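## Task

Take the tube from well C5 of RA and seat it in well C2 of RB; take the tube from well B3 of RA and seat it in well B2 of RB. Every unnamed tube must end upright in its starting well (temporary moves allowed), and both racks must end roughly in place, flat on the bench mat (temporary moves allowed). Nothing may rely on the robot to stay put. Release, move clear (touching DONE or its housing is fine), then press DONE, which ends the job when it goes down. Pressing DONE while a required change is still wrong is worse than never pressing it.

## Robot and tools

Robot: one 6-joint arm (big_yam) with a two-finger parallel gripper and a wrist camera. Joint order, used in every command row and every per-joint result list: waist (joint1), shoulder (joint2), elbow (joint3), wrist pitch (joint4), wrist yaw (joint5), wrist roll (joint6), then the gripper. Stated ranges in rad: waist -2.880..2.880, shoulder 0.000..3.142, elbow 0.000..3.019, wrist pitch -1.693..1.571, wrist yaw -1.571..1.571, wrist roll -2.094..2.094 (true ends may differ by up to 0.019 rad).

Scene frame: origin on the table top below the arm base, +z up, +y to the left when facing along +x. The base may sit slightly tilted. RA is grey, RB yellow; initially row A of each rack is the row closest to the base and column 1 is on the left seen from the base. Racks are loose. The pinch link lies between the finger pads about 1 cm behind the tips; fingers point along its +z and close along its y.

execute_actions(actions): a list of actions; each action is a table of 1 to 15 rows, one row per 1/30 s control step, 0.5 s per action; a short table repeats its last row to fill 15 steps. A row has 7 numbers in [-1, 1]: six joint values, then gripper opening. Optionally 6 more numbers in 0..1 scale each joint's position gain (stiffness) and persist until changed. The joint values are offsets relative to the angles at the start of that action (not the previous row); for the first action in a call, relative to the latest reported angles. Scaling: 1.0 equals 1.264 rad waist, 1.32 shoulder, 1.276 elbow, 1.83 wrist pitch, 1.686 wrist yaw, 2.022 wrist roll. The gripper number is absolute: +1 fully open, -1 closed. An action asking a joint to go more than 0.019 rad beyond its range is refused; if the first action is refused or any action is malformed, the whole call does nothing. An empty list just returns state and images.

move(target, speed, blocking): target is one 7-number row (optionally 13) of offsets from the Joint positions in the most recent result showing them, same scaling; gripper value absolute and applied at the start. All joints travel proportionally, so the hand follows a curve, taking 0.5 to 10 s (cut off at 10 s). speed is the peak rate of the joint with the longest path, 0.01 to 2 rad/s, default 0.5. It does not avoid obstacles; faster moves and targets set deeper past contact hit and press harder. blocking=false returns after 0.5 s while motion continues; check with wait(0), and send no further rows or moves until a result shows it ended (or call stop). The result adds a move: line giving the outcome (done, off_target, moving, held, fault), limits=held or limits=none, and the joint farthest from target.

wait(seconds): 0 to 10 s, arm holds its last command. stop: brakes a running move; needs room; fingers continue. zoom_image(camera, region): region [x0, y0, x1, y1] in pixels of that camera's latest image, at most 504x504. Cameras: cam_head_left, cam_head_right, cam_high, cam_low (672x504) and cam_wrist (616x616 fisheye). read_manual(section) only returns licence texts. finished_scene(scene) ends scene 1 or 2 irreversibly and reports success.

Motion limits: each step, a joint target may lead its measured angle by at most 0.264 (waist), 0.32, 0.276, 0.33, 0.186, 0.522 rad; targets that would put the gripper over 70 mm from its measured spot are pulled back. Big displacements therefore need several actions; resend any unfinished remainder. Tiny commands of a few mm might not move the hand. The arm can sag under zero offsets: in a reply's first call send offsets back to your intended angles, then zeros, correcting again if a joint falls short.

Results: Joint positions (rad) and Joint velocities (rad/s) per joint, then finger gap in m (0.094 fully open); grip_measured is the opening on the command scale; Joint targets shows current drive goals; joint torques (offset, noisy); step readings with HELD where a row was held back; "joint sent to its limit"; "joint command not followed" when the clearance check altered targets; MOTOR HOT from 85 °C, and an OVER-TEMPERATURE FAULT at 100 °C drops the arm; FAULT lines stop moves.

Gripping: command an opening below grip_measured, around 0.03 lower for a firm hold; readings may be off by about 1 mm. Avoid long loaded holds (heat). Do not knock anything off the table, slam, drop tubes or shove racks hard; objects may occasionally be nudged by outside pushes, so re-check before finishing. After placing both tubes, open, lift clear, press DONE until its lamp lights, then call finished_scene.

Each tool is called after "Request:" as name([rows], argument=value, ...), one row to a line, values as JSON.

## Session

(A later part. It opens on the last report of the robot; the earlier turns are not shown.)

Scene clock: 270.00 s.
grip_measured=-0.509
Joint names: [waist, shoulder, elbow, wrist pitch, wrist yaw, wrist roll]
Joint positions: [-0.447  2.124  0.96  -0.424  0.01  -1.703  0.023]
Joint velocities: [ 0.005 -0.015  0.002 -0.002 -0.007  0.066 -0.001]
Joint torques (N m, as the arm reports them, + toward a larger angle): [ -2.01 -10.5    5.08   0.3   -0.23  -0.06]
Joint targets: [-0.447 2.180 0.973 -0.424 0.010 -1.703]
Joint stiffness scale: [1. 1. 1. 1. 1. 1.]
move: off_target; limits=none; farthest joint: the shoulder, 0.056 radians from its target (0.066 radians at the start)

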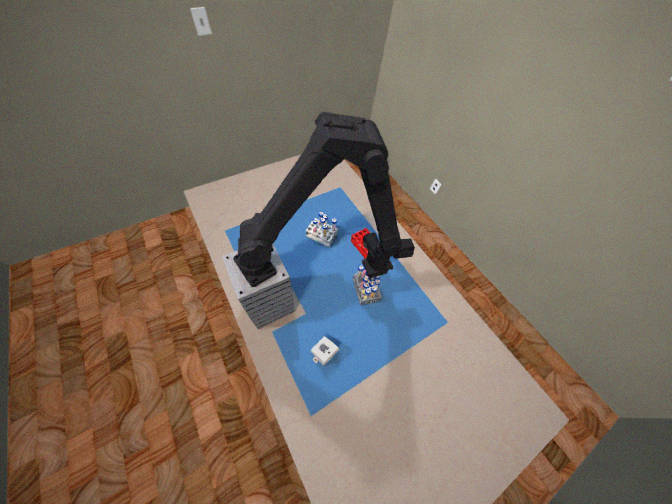

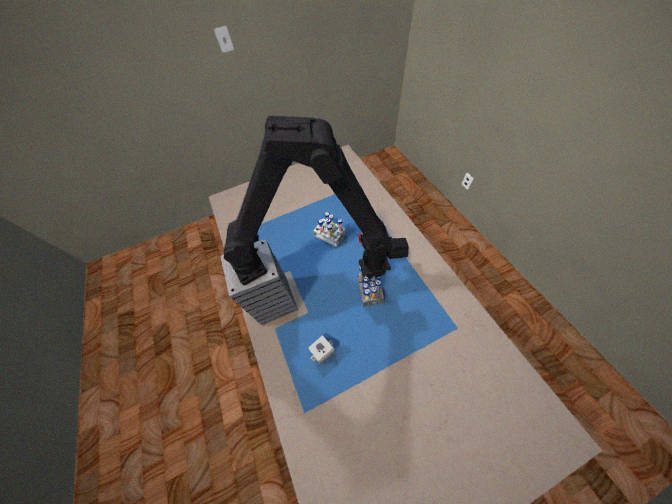

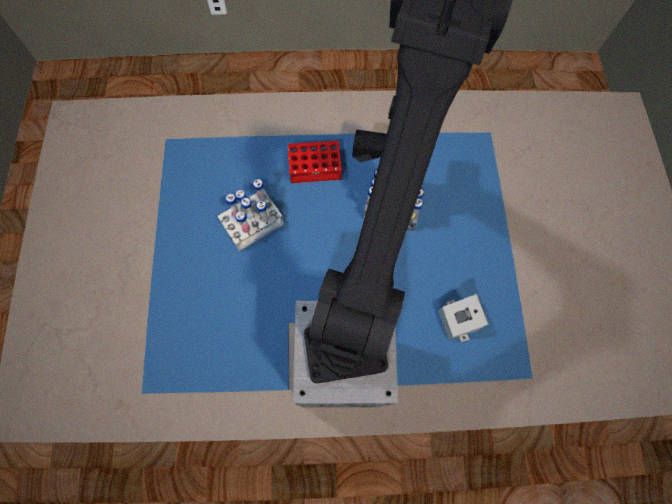

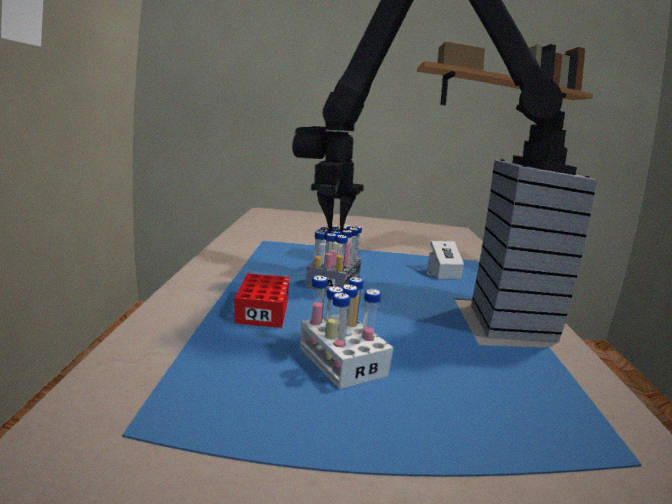

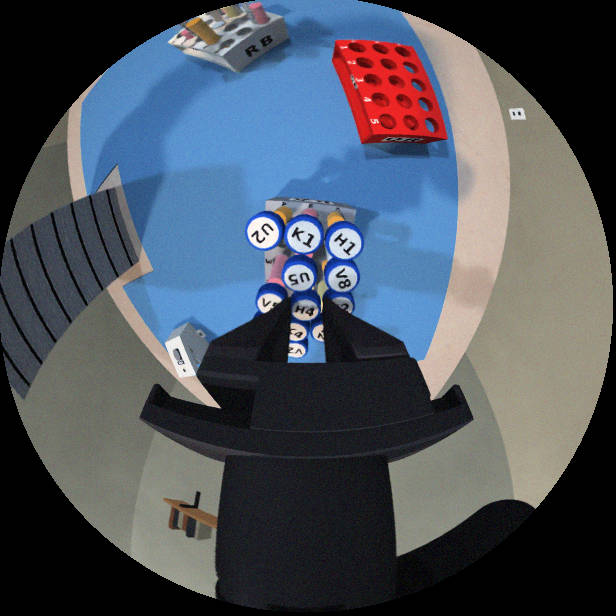

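Request:
move(target=[0,-0.02,0.012,0,0,0,-0.49], speed=0.05)

Request:
move(target=[0,0,0.012,0,0,0.394,-0.49], speed=0.6)

Request:
move(target=[0,0.05,0.012,0.0,0,0,-0.49], speed=0.04)

Request:
zoom_image(camera="cam_wrist", region=[236,240,376,370])

Scene clock: 278.73 s.
grip_measured=-0.491
Joint names: [waist, shoulder, elbow, wrist pitch, wrist yaw, wrist roll]
Joint positions: [-0.447  2.114  0.96  -0.424  0.011 -1.703  0.024]
Joint velocities: [ 0.005  0.005 -0.002  0.007 -0.051  0.007 -0.   ]
Joint torques (N m, as the arm reports them, + toward a larger angle): [ -2.28 -15.76   5.41   0.37  -0.24  -0.02]
Joint targets: [-0.447 2.098 0.976 -0.424 0.011 -1.703]
Joint stiffness scale: [1. 1. 1. 1. 1. 1.]
move: done; limits=none; farthest joint: the shoulder, 0.016 radians from its target (0.027 radians at the start)

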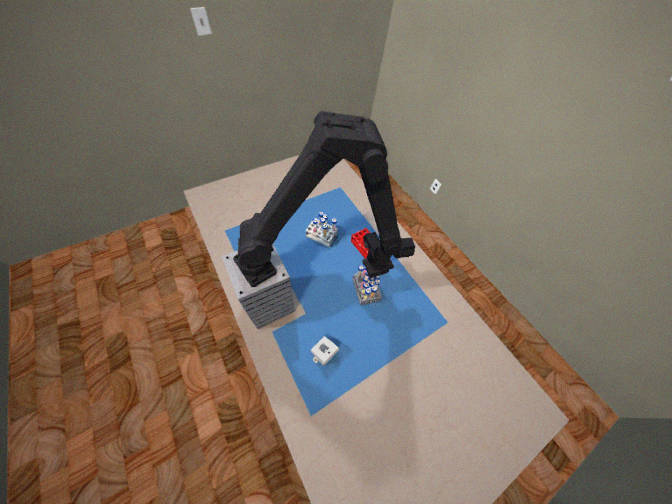

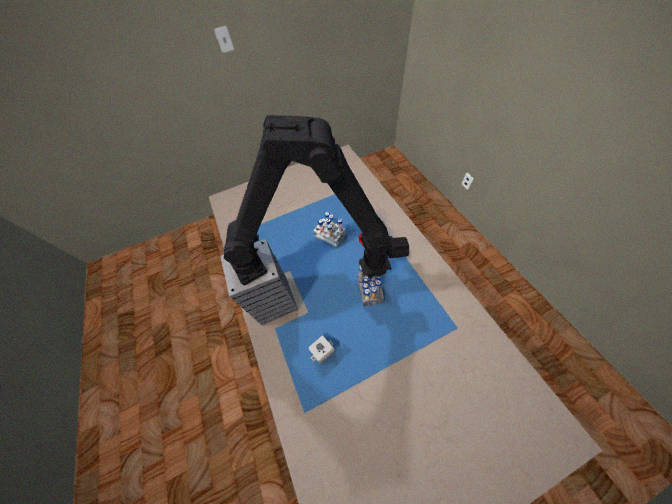

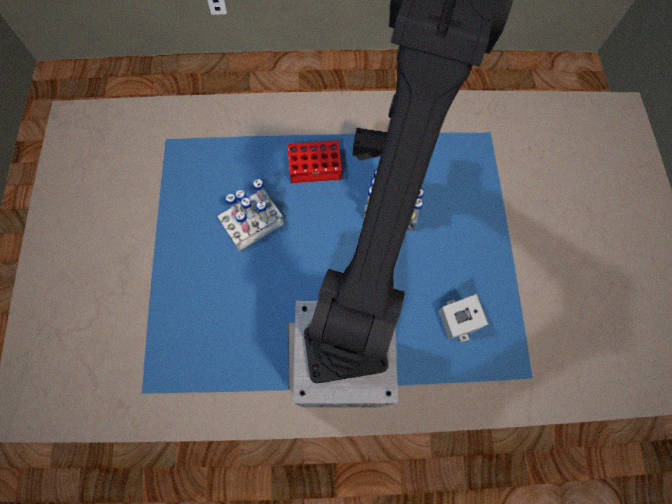

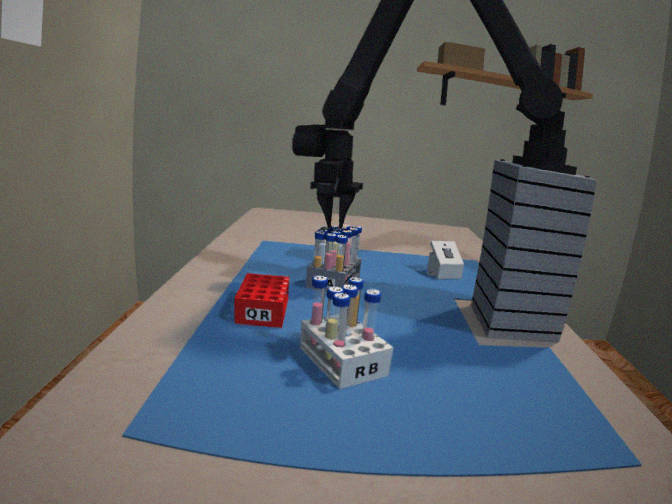

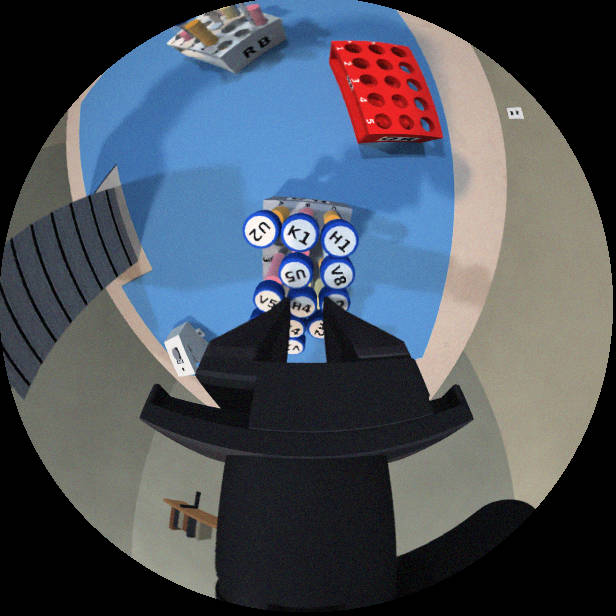

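Scene clock: 280.90 s.
grip_measured=-0.491
Joint names: [waist, shoulder, elbow, wrist pitch, wrist yaw, wrist roll]
Joint positions: [-0.447  2.114  0.96  -0.424  0.011 -0.919  0.024]
Joint velocities: [-0.005  0.005  0.002 -0.017 -0.081  0.022 -0.001]
Joint torques (N m, as the arm reports them, + toward a larger angle): [ -2.32 -15.14   5.41   0.46  -0.22   0.11]
Joint targets: [-0.447 2.114 0.976 -0.424 0.011 -0.906]
Joint stiffness scale: [1. 1. 1. 1. 1. 1.]
move: done; limits=none; farthest joint: the elbow, 0.015 radians from its target (0.015 radians at the start)

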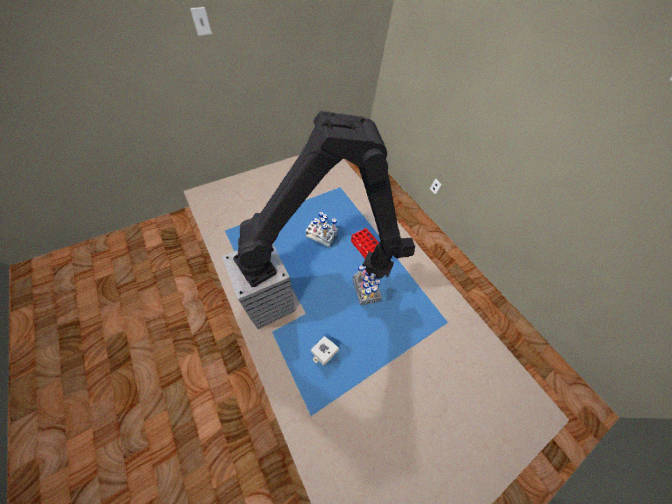

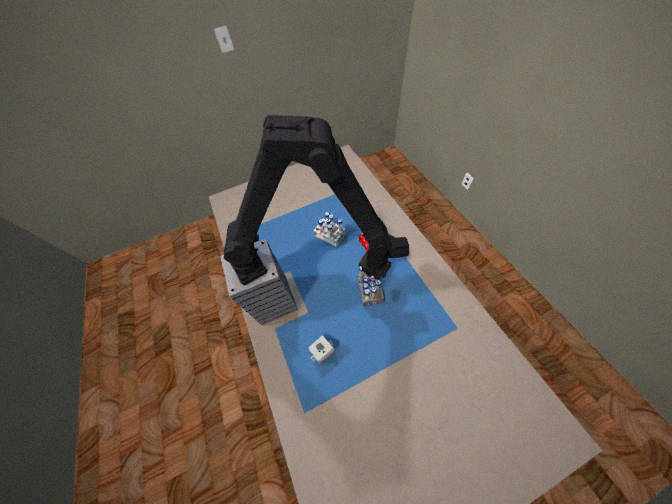

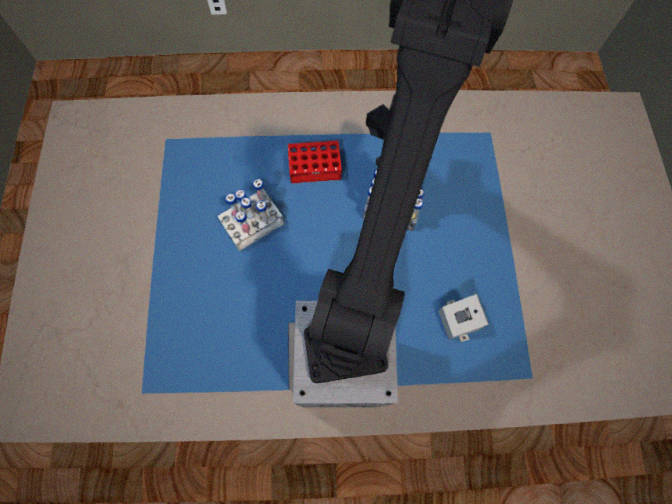

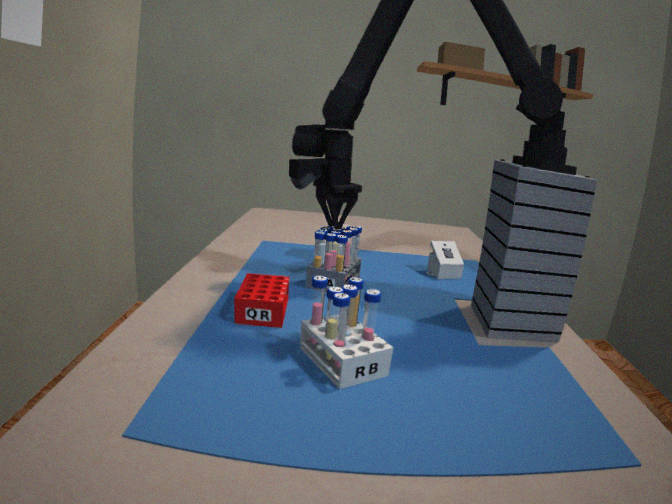

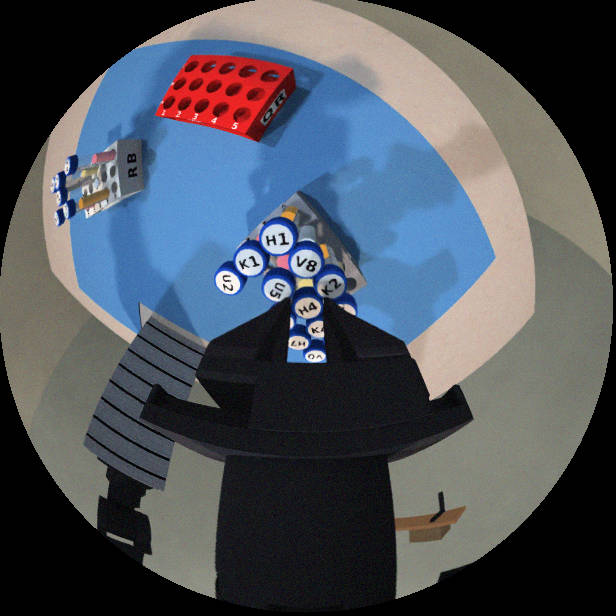

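Scene clock: 282.77 s.
grip_measured=-0.491
Joint names: [waist, shoulder, elbow, wrist pitch, wrist yaw, wrist roll]
Joint positions: [-0.447  2.125  0.962 -0.424  0.012 -0.919  0.024]
Joint velocities: [-0.015 -0.015 -0.002  0.012 -0.037 -0.037 -0.001]
Joint torques (N m, as the arm reports them, + toward a larger angle): [ -1.74 -11.05   5.33   0.43  -0.19  -0.03]
Joint targets: [-0.447 2.180 0.976 -0.424 0.011 -0.919]
Joint stiffness scale: [1. 1. 1. 1. 1. 1.]
move: off_target; limits=none; farthest joint: the shoulder, 0.055 radians from its target (0.066 radians at the start)

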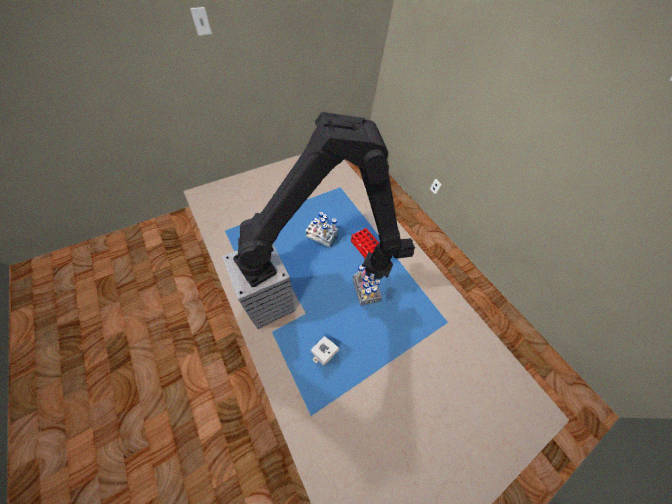

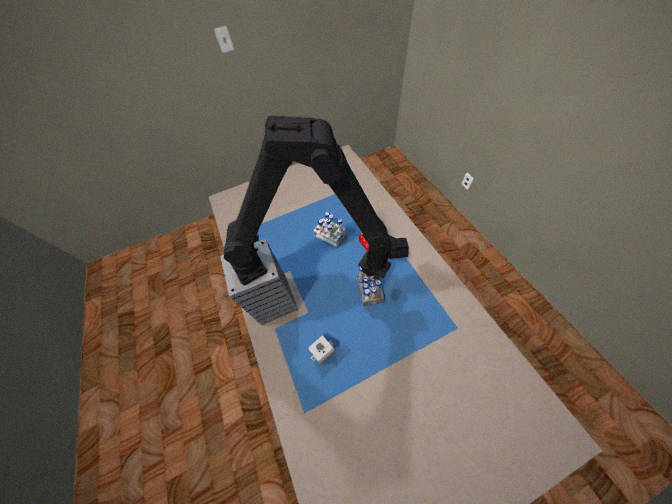

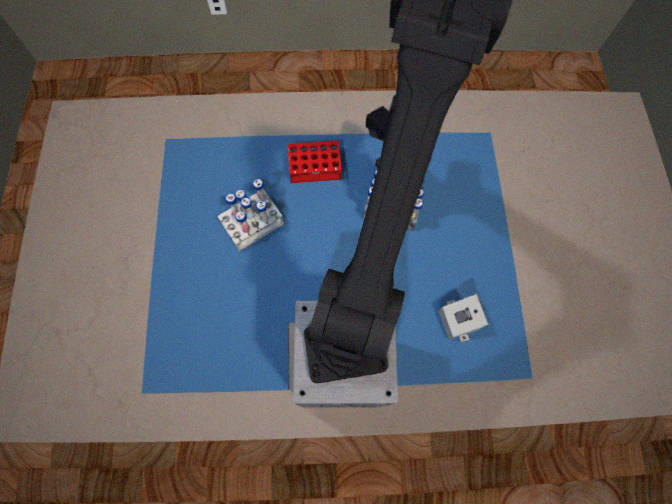

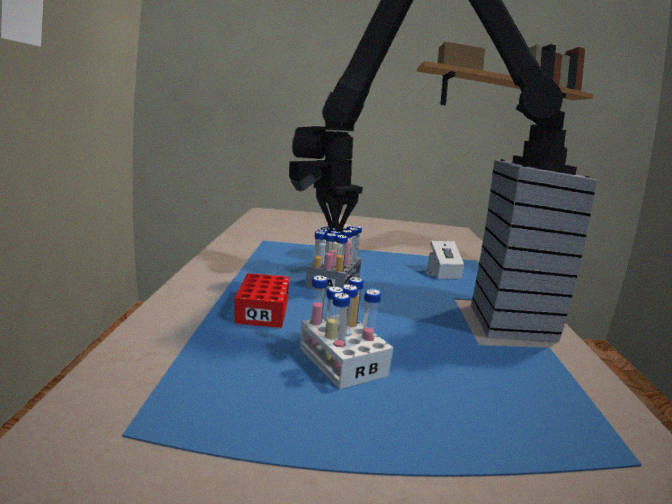

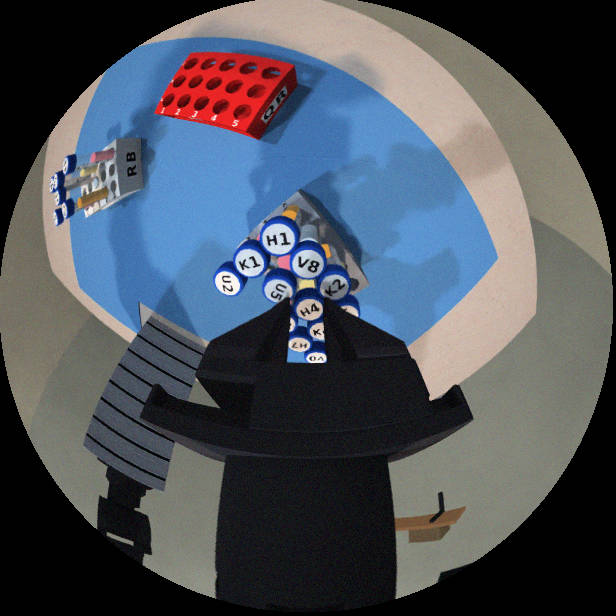

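Region (236, 240, 376, 370) of cam_wrist's 616x616 image, scaled by 3.600, with more detail than that image has; it fills the top 468 rows of this view, and the rest is white.

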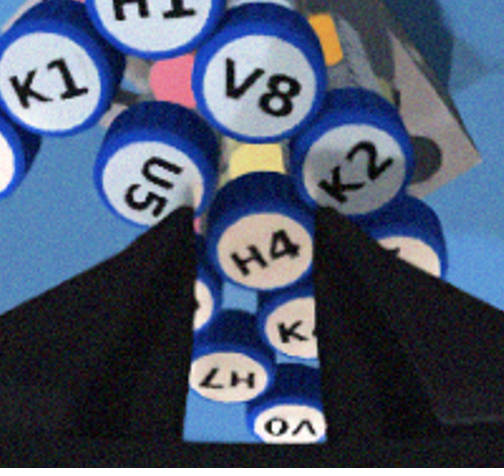

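Request:
move(target=[-0.016,-0.02,0.012,0,0,0,-0.49], speed=0.05)

Request:
move(target=[0,0.055,0.012,0.0,0,0,-0.49], speed=0.04)

Request:
zoom_image(camera="cam_wrist", region=[236,240,376,370])

Scene clock: 295.73 s.
grip_measured=-0.491
Joint names: [waist, shoulder, elbow, wrist pitch, wrist yaw, wrist roll]
Joint positions: [-0.454  2.115  0.962 -0.424  0.012 -0.919  0.024]
Joint velocities: [ 0.005 -0.005 -0.002 -0.012 -0.037  0.007  0.   ]
Joint torques (N m, as the arm reports them, + toward a larger angle): [ -3.1  -15.8    5.66   0.51  -0.25  -0.04]
Joint targets: [-0.467 2.098 0.978 -0.424 0.012 -0.919]
Joint stiffness scale: [1. 1. 1. 1. 1. 1.]
move: done; limits=none; farthest joint: the shoulder, 0.016 radians from its target (0.026 radians at the start)

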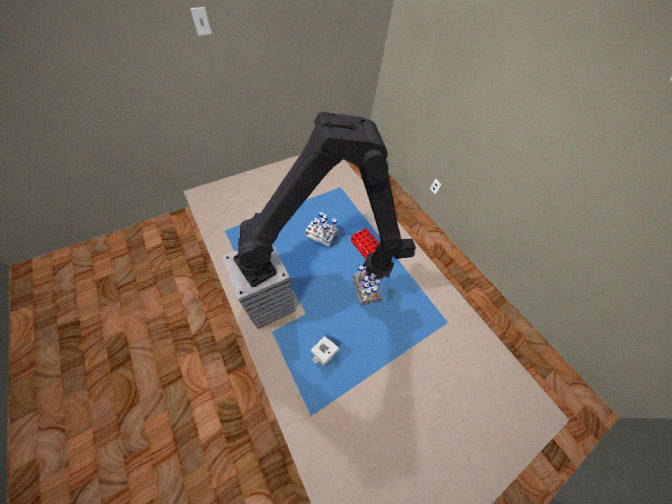

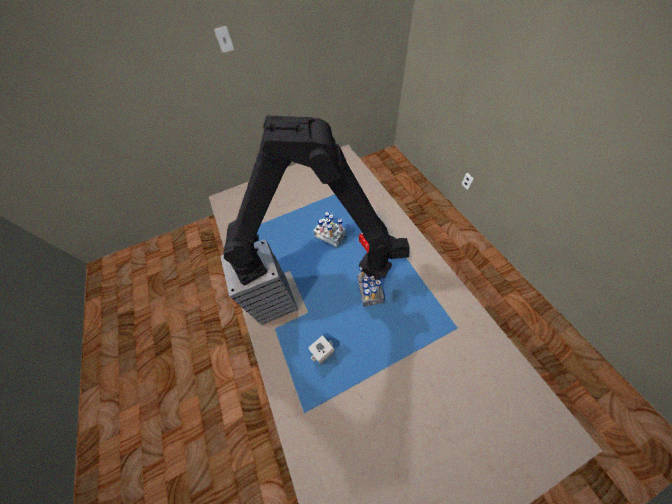

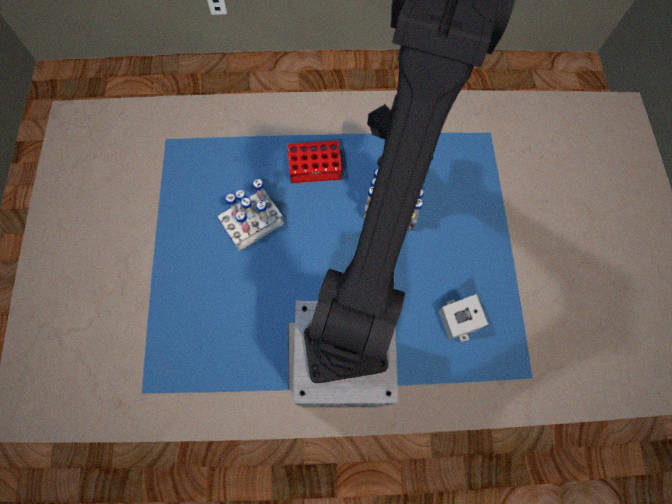

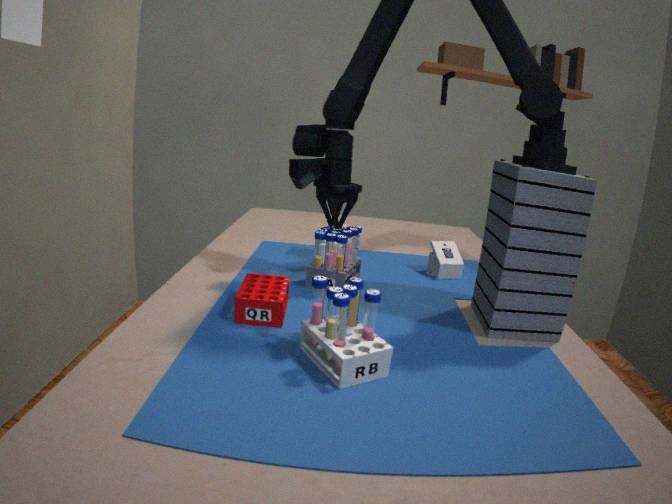

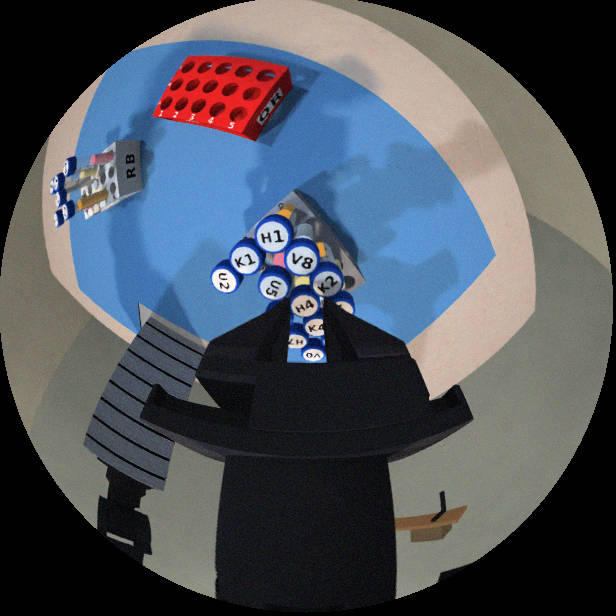

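Scene clock: 297.77 s.
grip_measured=-0.491
Joint names: [waist, shoulder, elbow, wrist pitch, wrist yaw, wrist roll]
Joint positions: [-0.454  2.126  0.965 -0.424  0.014 -0.919  0.024]
Joint velocities: [-0.015  0.005 -0.007 -0.002  0.022  0.125 -0.   ]
Joint torques (N m, as the arm reports them, + toward a larger angle): [ -2.25 -10.5    5.17   0.45  -0.3   -0.03]
Joint targets: [-0.454 2.187 0.978 -0.424 0.012 -0.919]
Joint stiffness scale: [1. 1. 1. 1. 1. 1.]
move: off_target; limits=none; farthest joint: the shoulder, 0.061 radians from its target (0.073 radians at the start)

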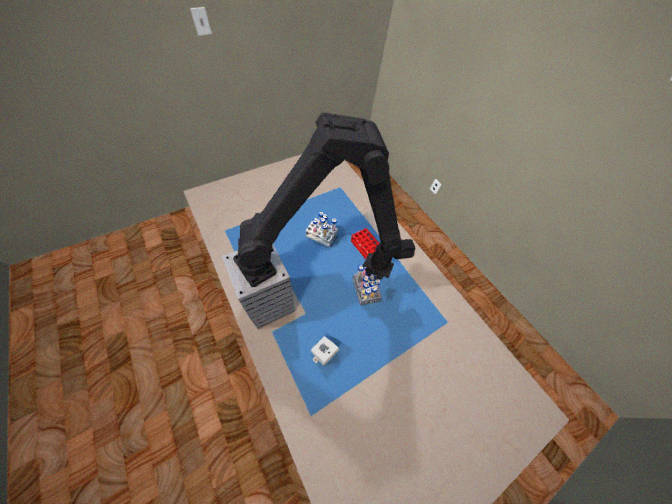

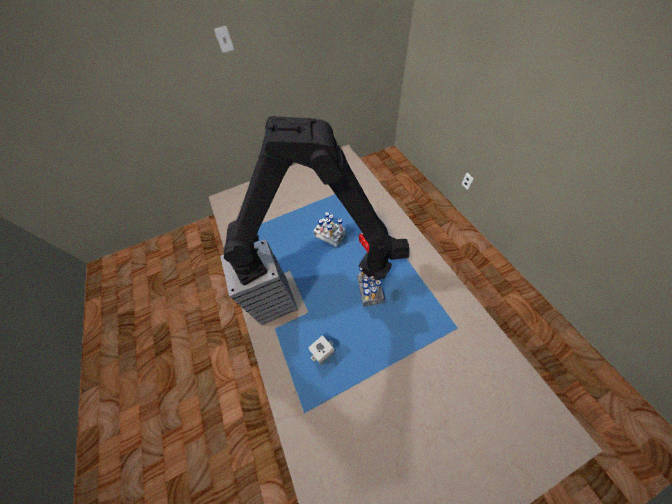

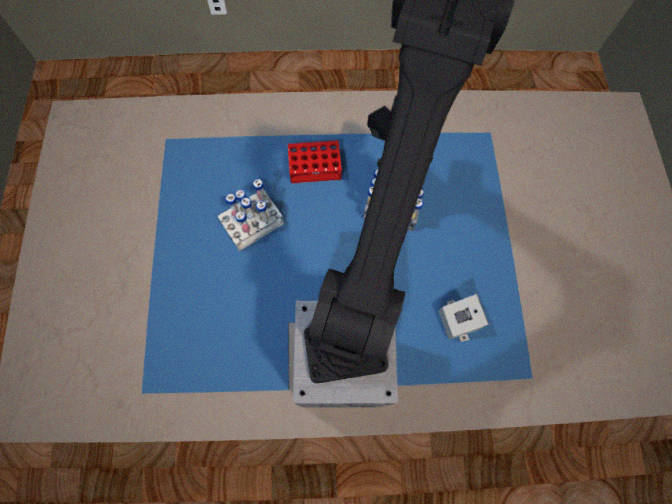

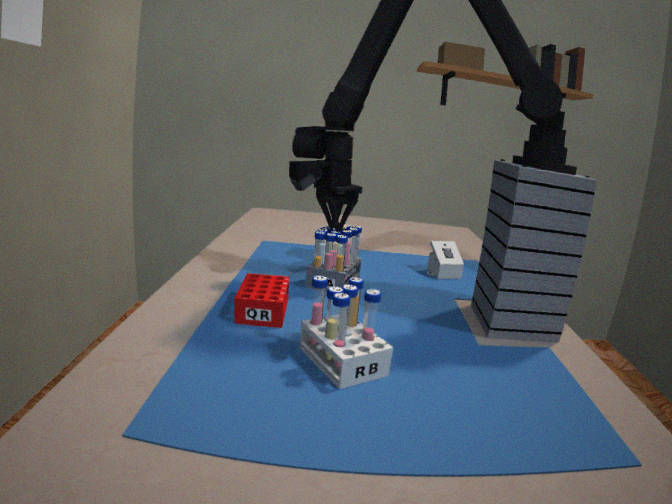

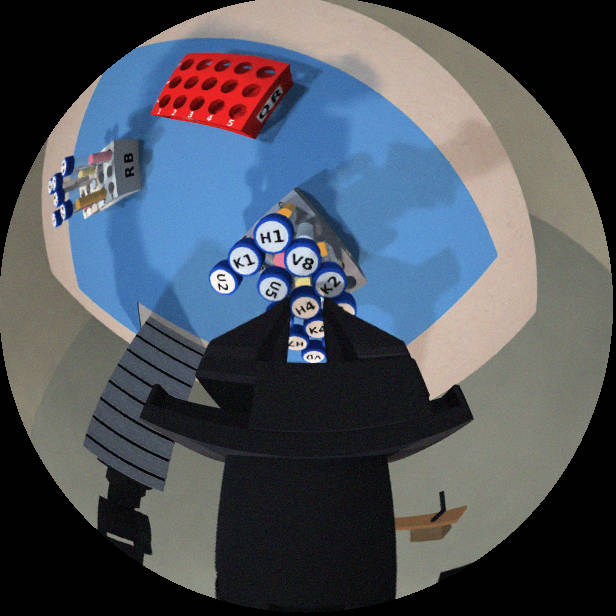

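Region (236, 240, 376, 370) of cam_wrist's 616x616 image, scaled by 3.600, with more detail than that image has; it fills the top 468 rows of this view, and the rest is white.

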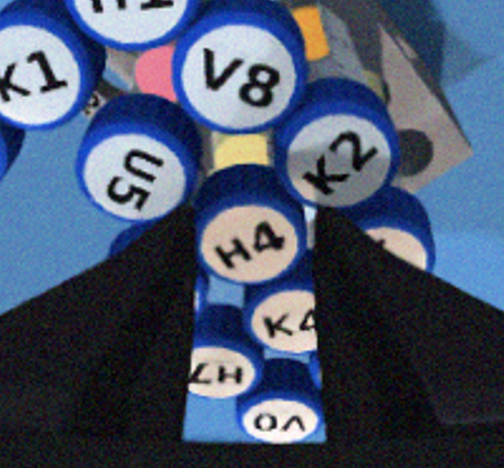

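Request:
move(target=[0,-0.035,0.01,0,0,0,-0.47], speed=0.08)

Request:
move(target=[-0.008,-0.04,-0.077,0.034,0,0.783,-0.47], speed=0.8)

Request:
zoom_image(camera="cam_wrist", region=[236,240,376,370])

Scene clock: 319.50 s.
grip_measured=-0.471
Joint names: [waist, shoulder, elbow, wrist pitch, wrist yaw, wrist roll]
Joint positions: [-0.454  2.093  0.965 -0.424  0.016 -0.919  0.025]
Joint velocities: [-0.005 -0.015  0.002 -0.007 -0.051 -0.022  0.   ]
Joint torques (N m, as the arm reports them, + toward a larger angle): [ -2.53 -16.04   5.39   0.5   -0.21  -0.01]
Joint targets: [-0.454 2.080 0.978 -0.424 0.015 -0.919]
Joint stiffness scale: [1. 1. 1. 1. 1. 1.]
move: done; limits=none; farthest joint: the shoulder, 0.013 radians from its target (0.047 radians at the start)

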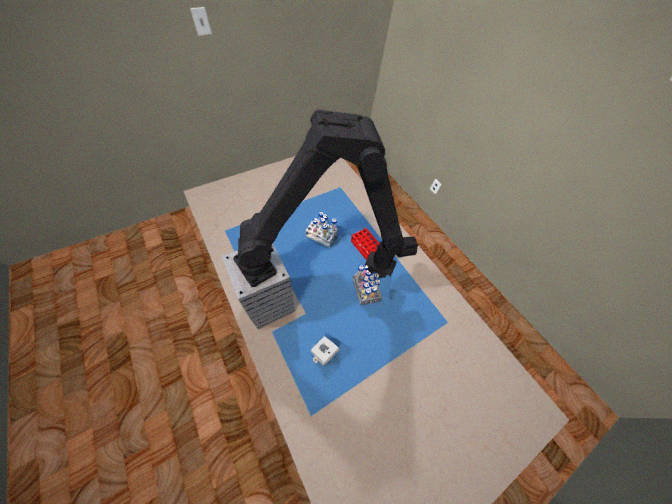

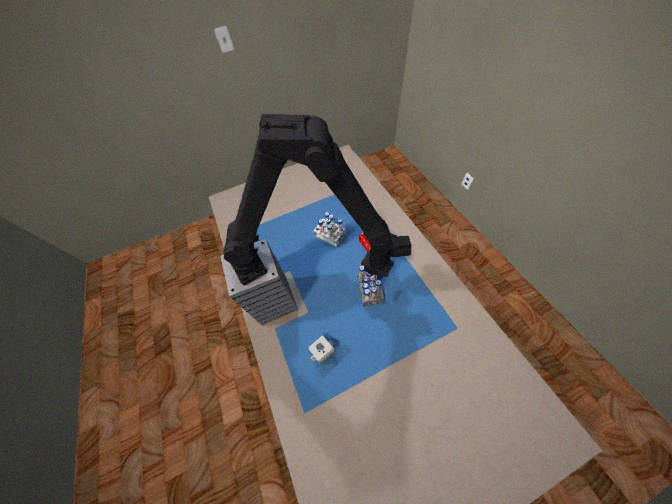

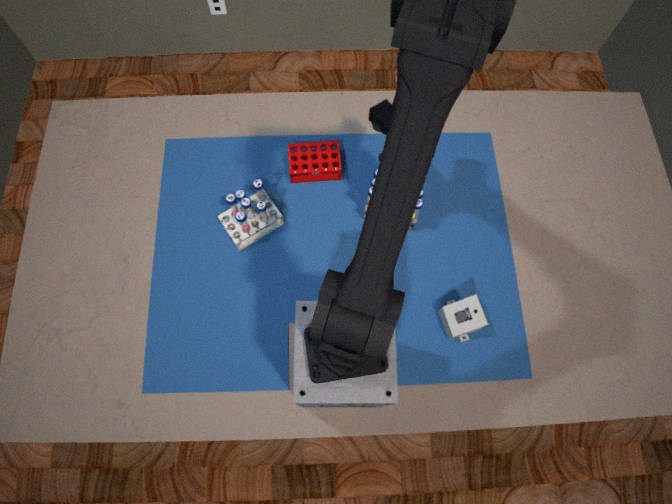

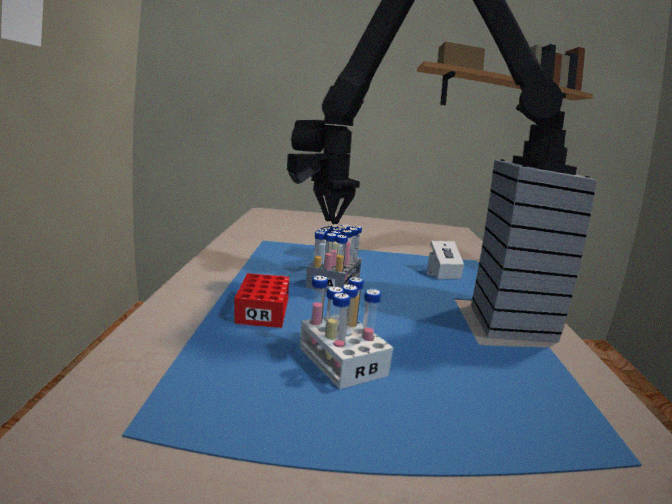

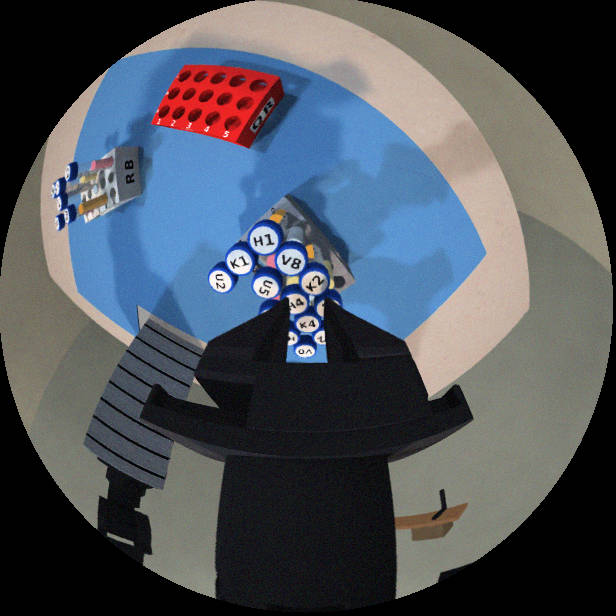

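Scene clock: 322.37 s.
grip_measured=-0.471
Joint names: [waist, shoulder, elbow, wrist pitch, wrist yaw, wrist roll]
Joint positions: [-0.454  2.057  0.872 -0.378  0.016  0.652  0.025]
Joint velocities: [ 0.005 -0.005  0.002  0.002  0.022 -0.066  0.   ]
Joint torques (N m, as the arm reports them, + toward a larger angle): [ -3.27 -14.67   3.51   0.78  -0.08   0.07]
Joint targets: [-0.464 2.040 0.867 -0.362 0.016 0.665]
Joint stiffness scale: [1. 1. 1. 1. 1. 1.]
move: done; limits=none; farthest joint: the shoulder, 0.017 radians from its target (0.053 radians at the start)

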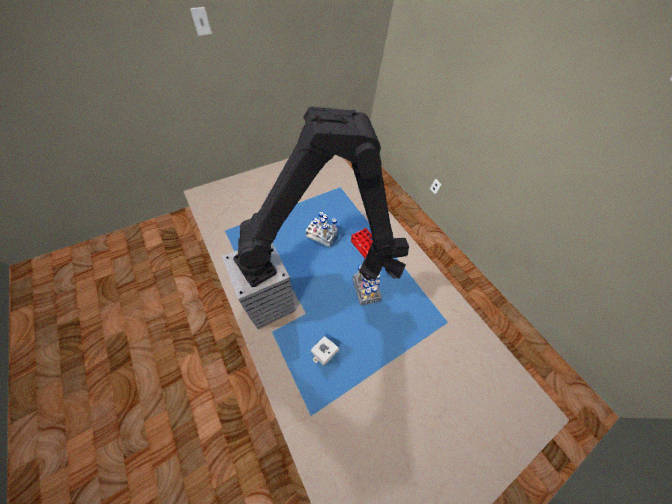

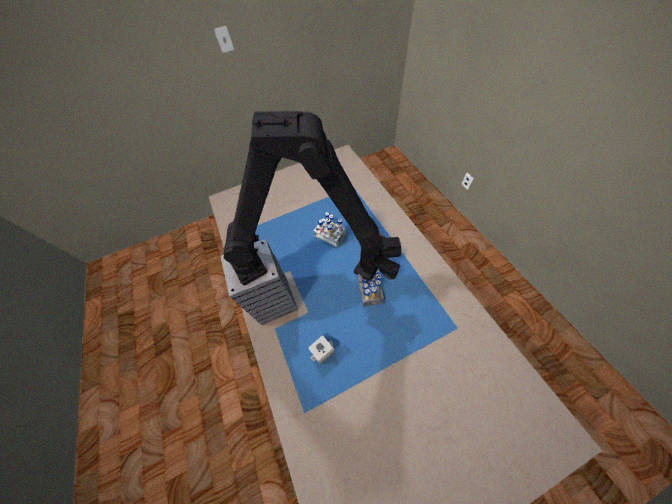

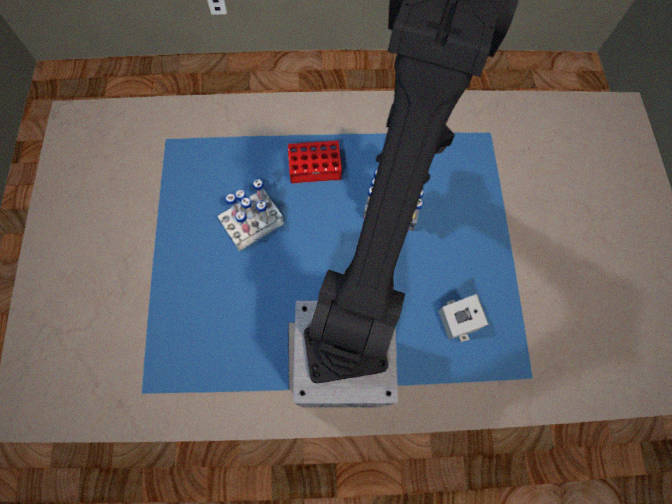

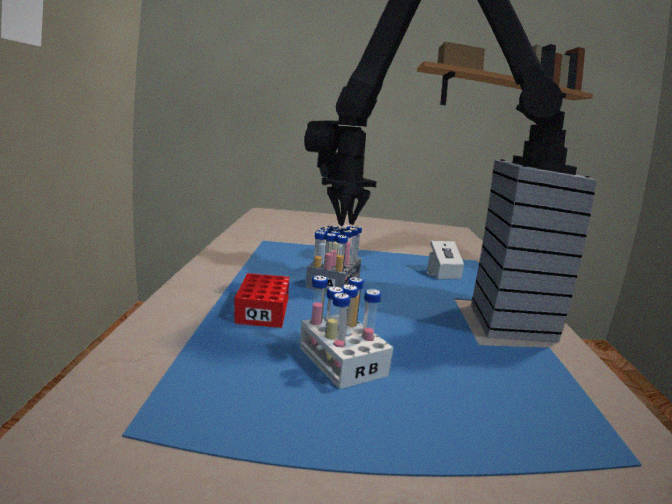

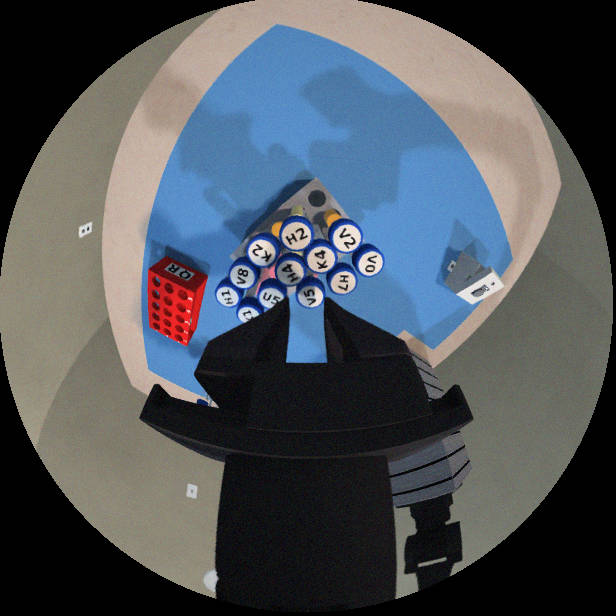

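Region (236, 240, 376, 370) of cam_wrist's 616x616 image, scaled by 3.600, with more detail than that image has; it fills the top 468 rows of this view, and the rest is white.

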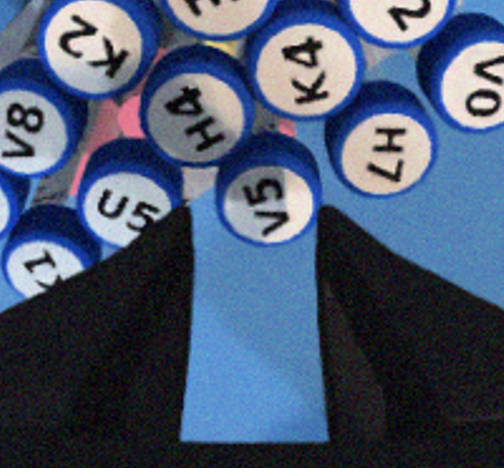

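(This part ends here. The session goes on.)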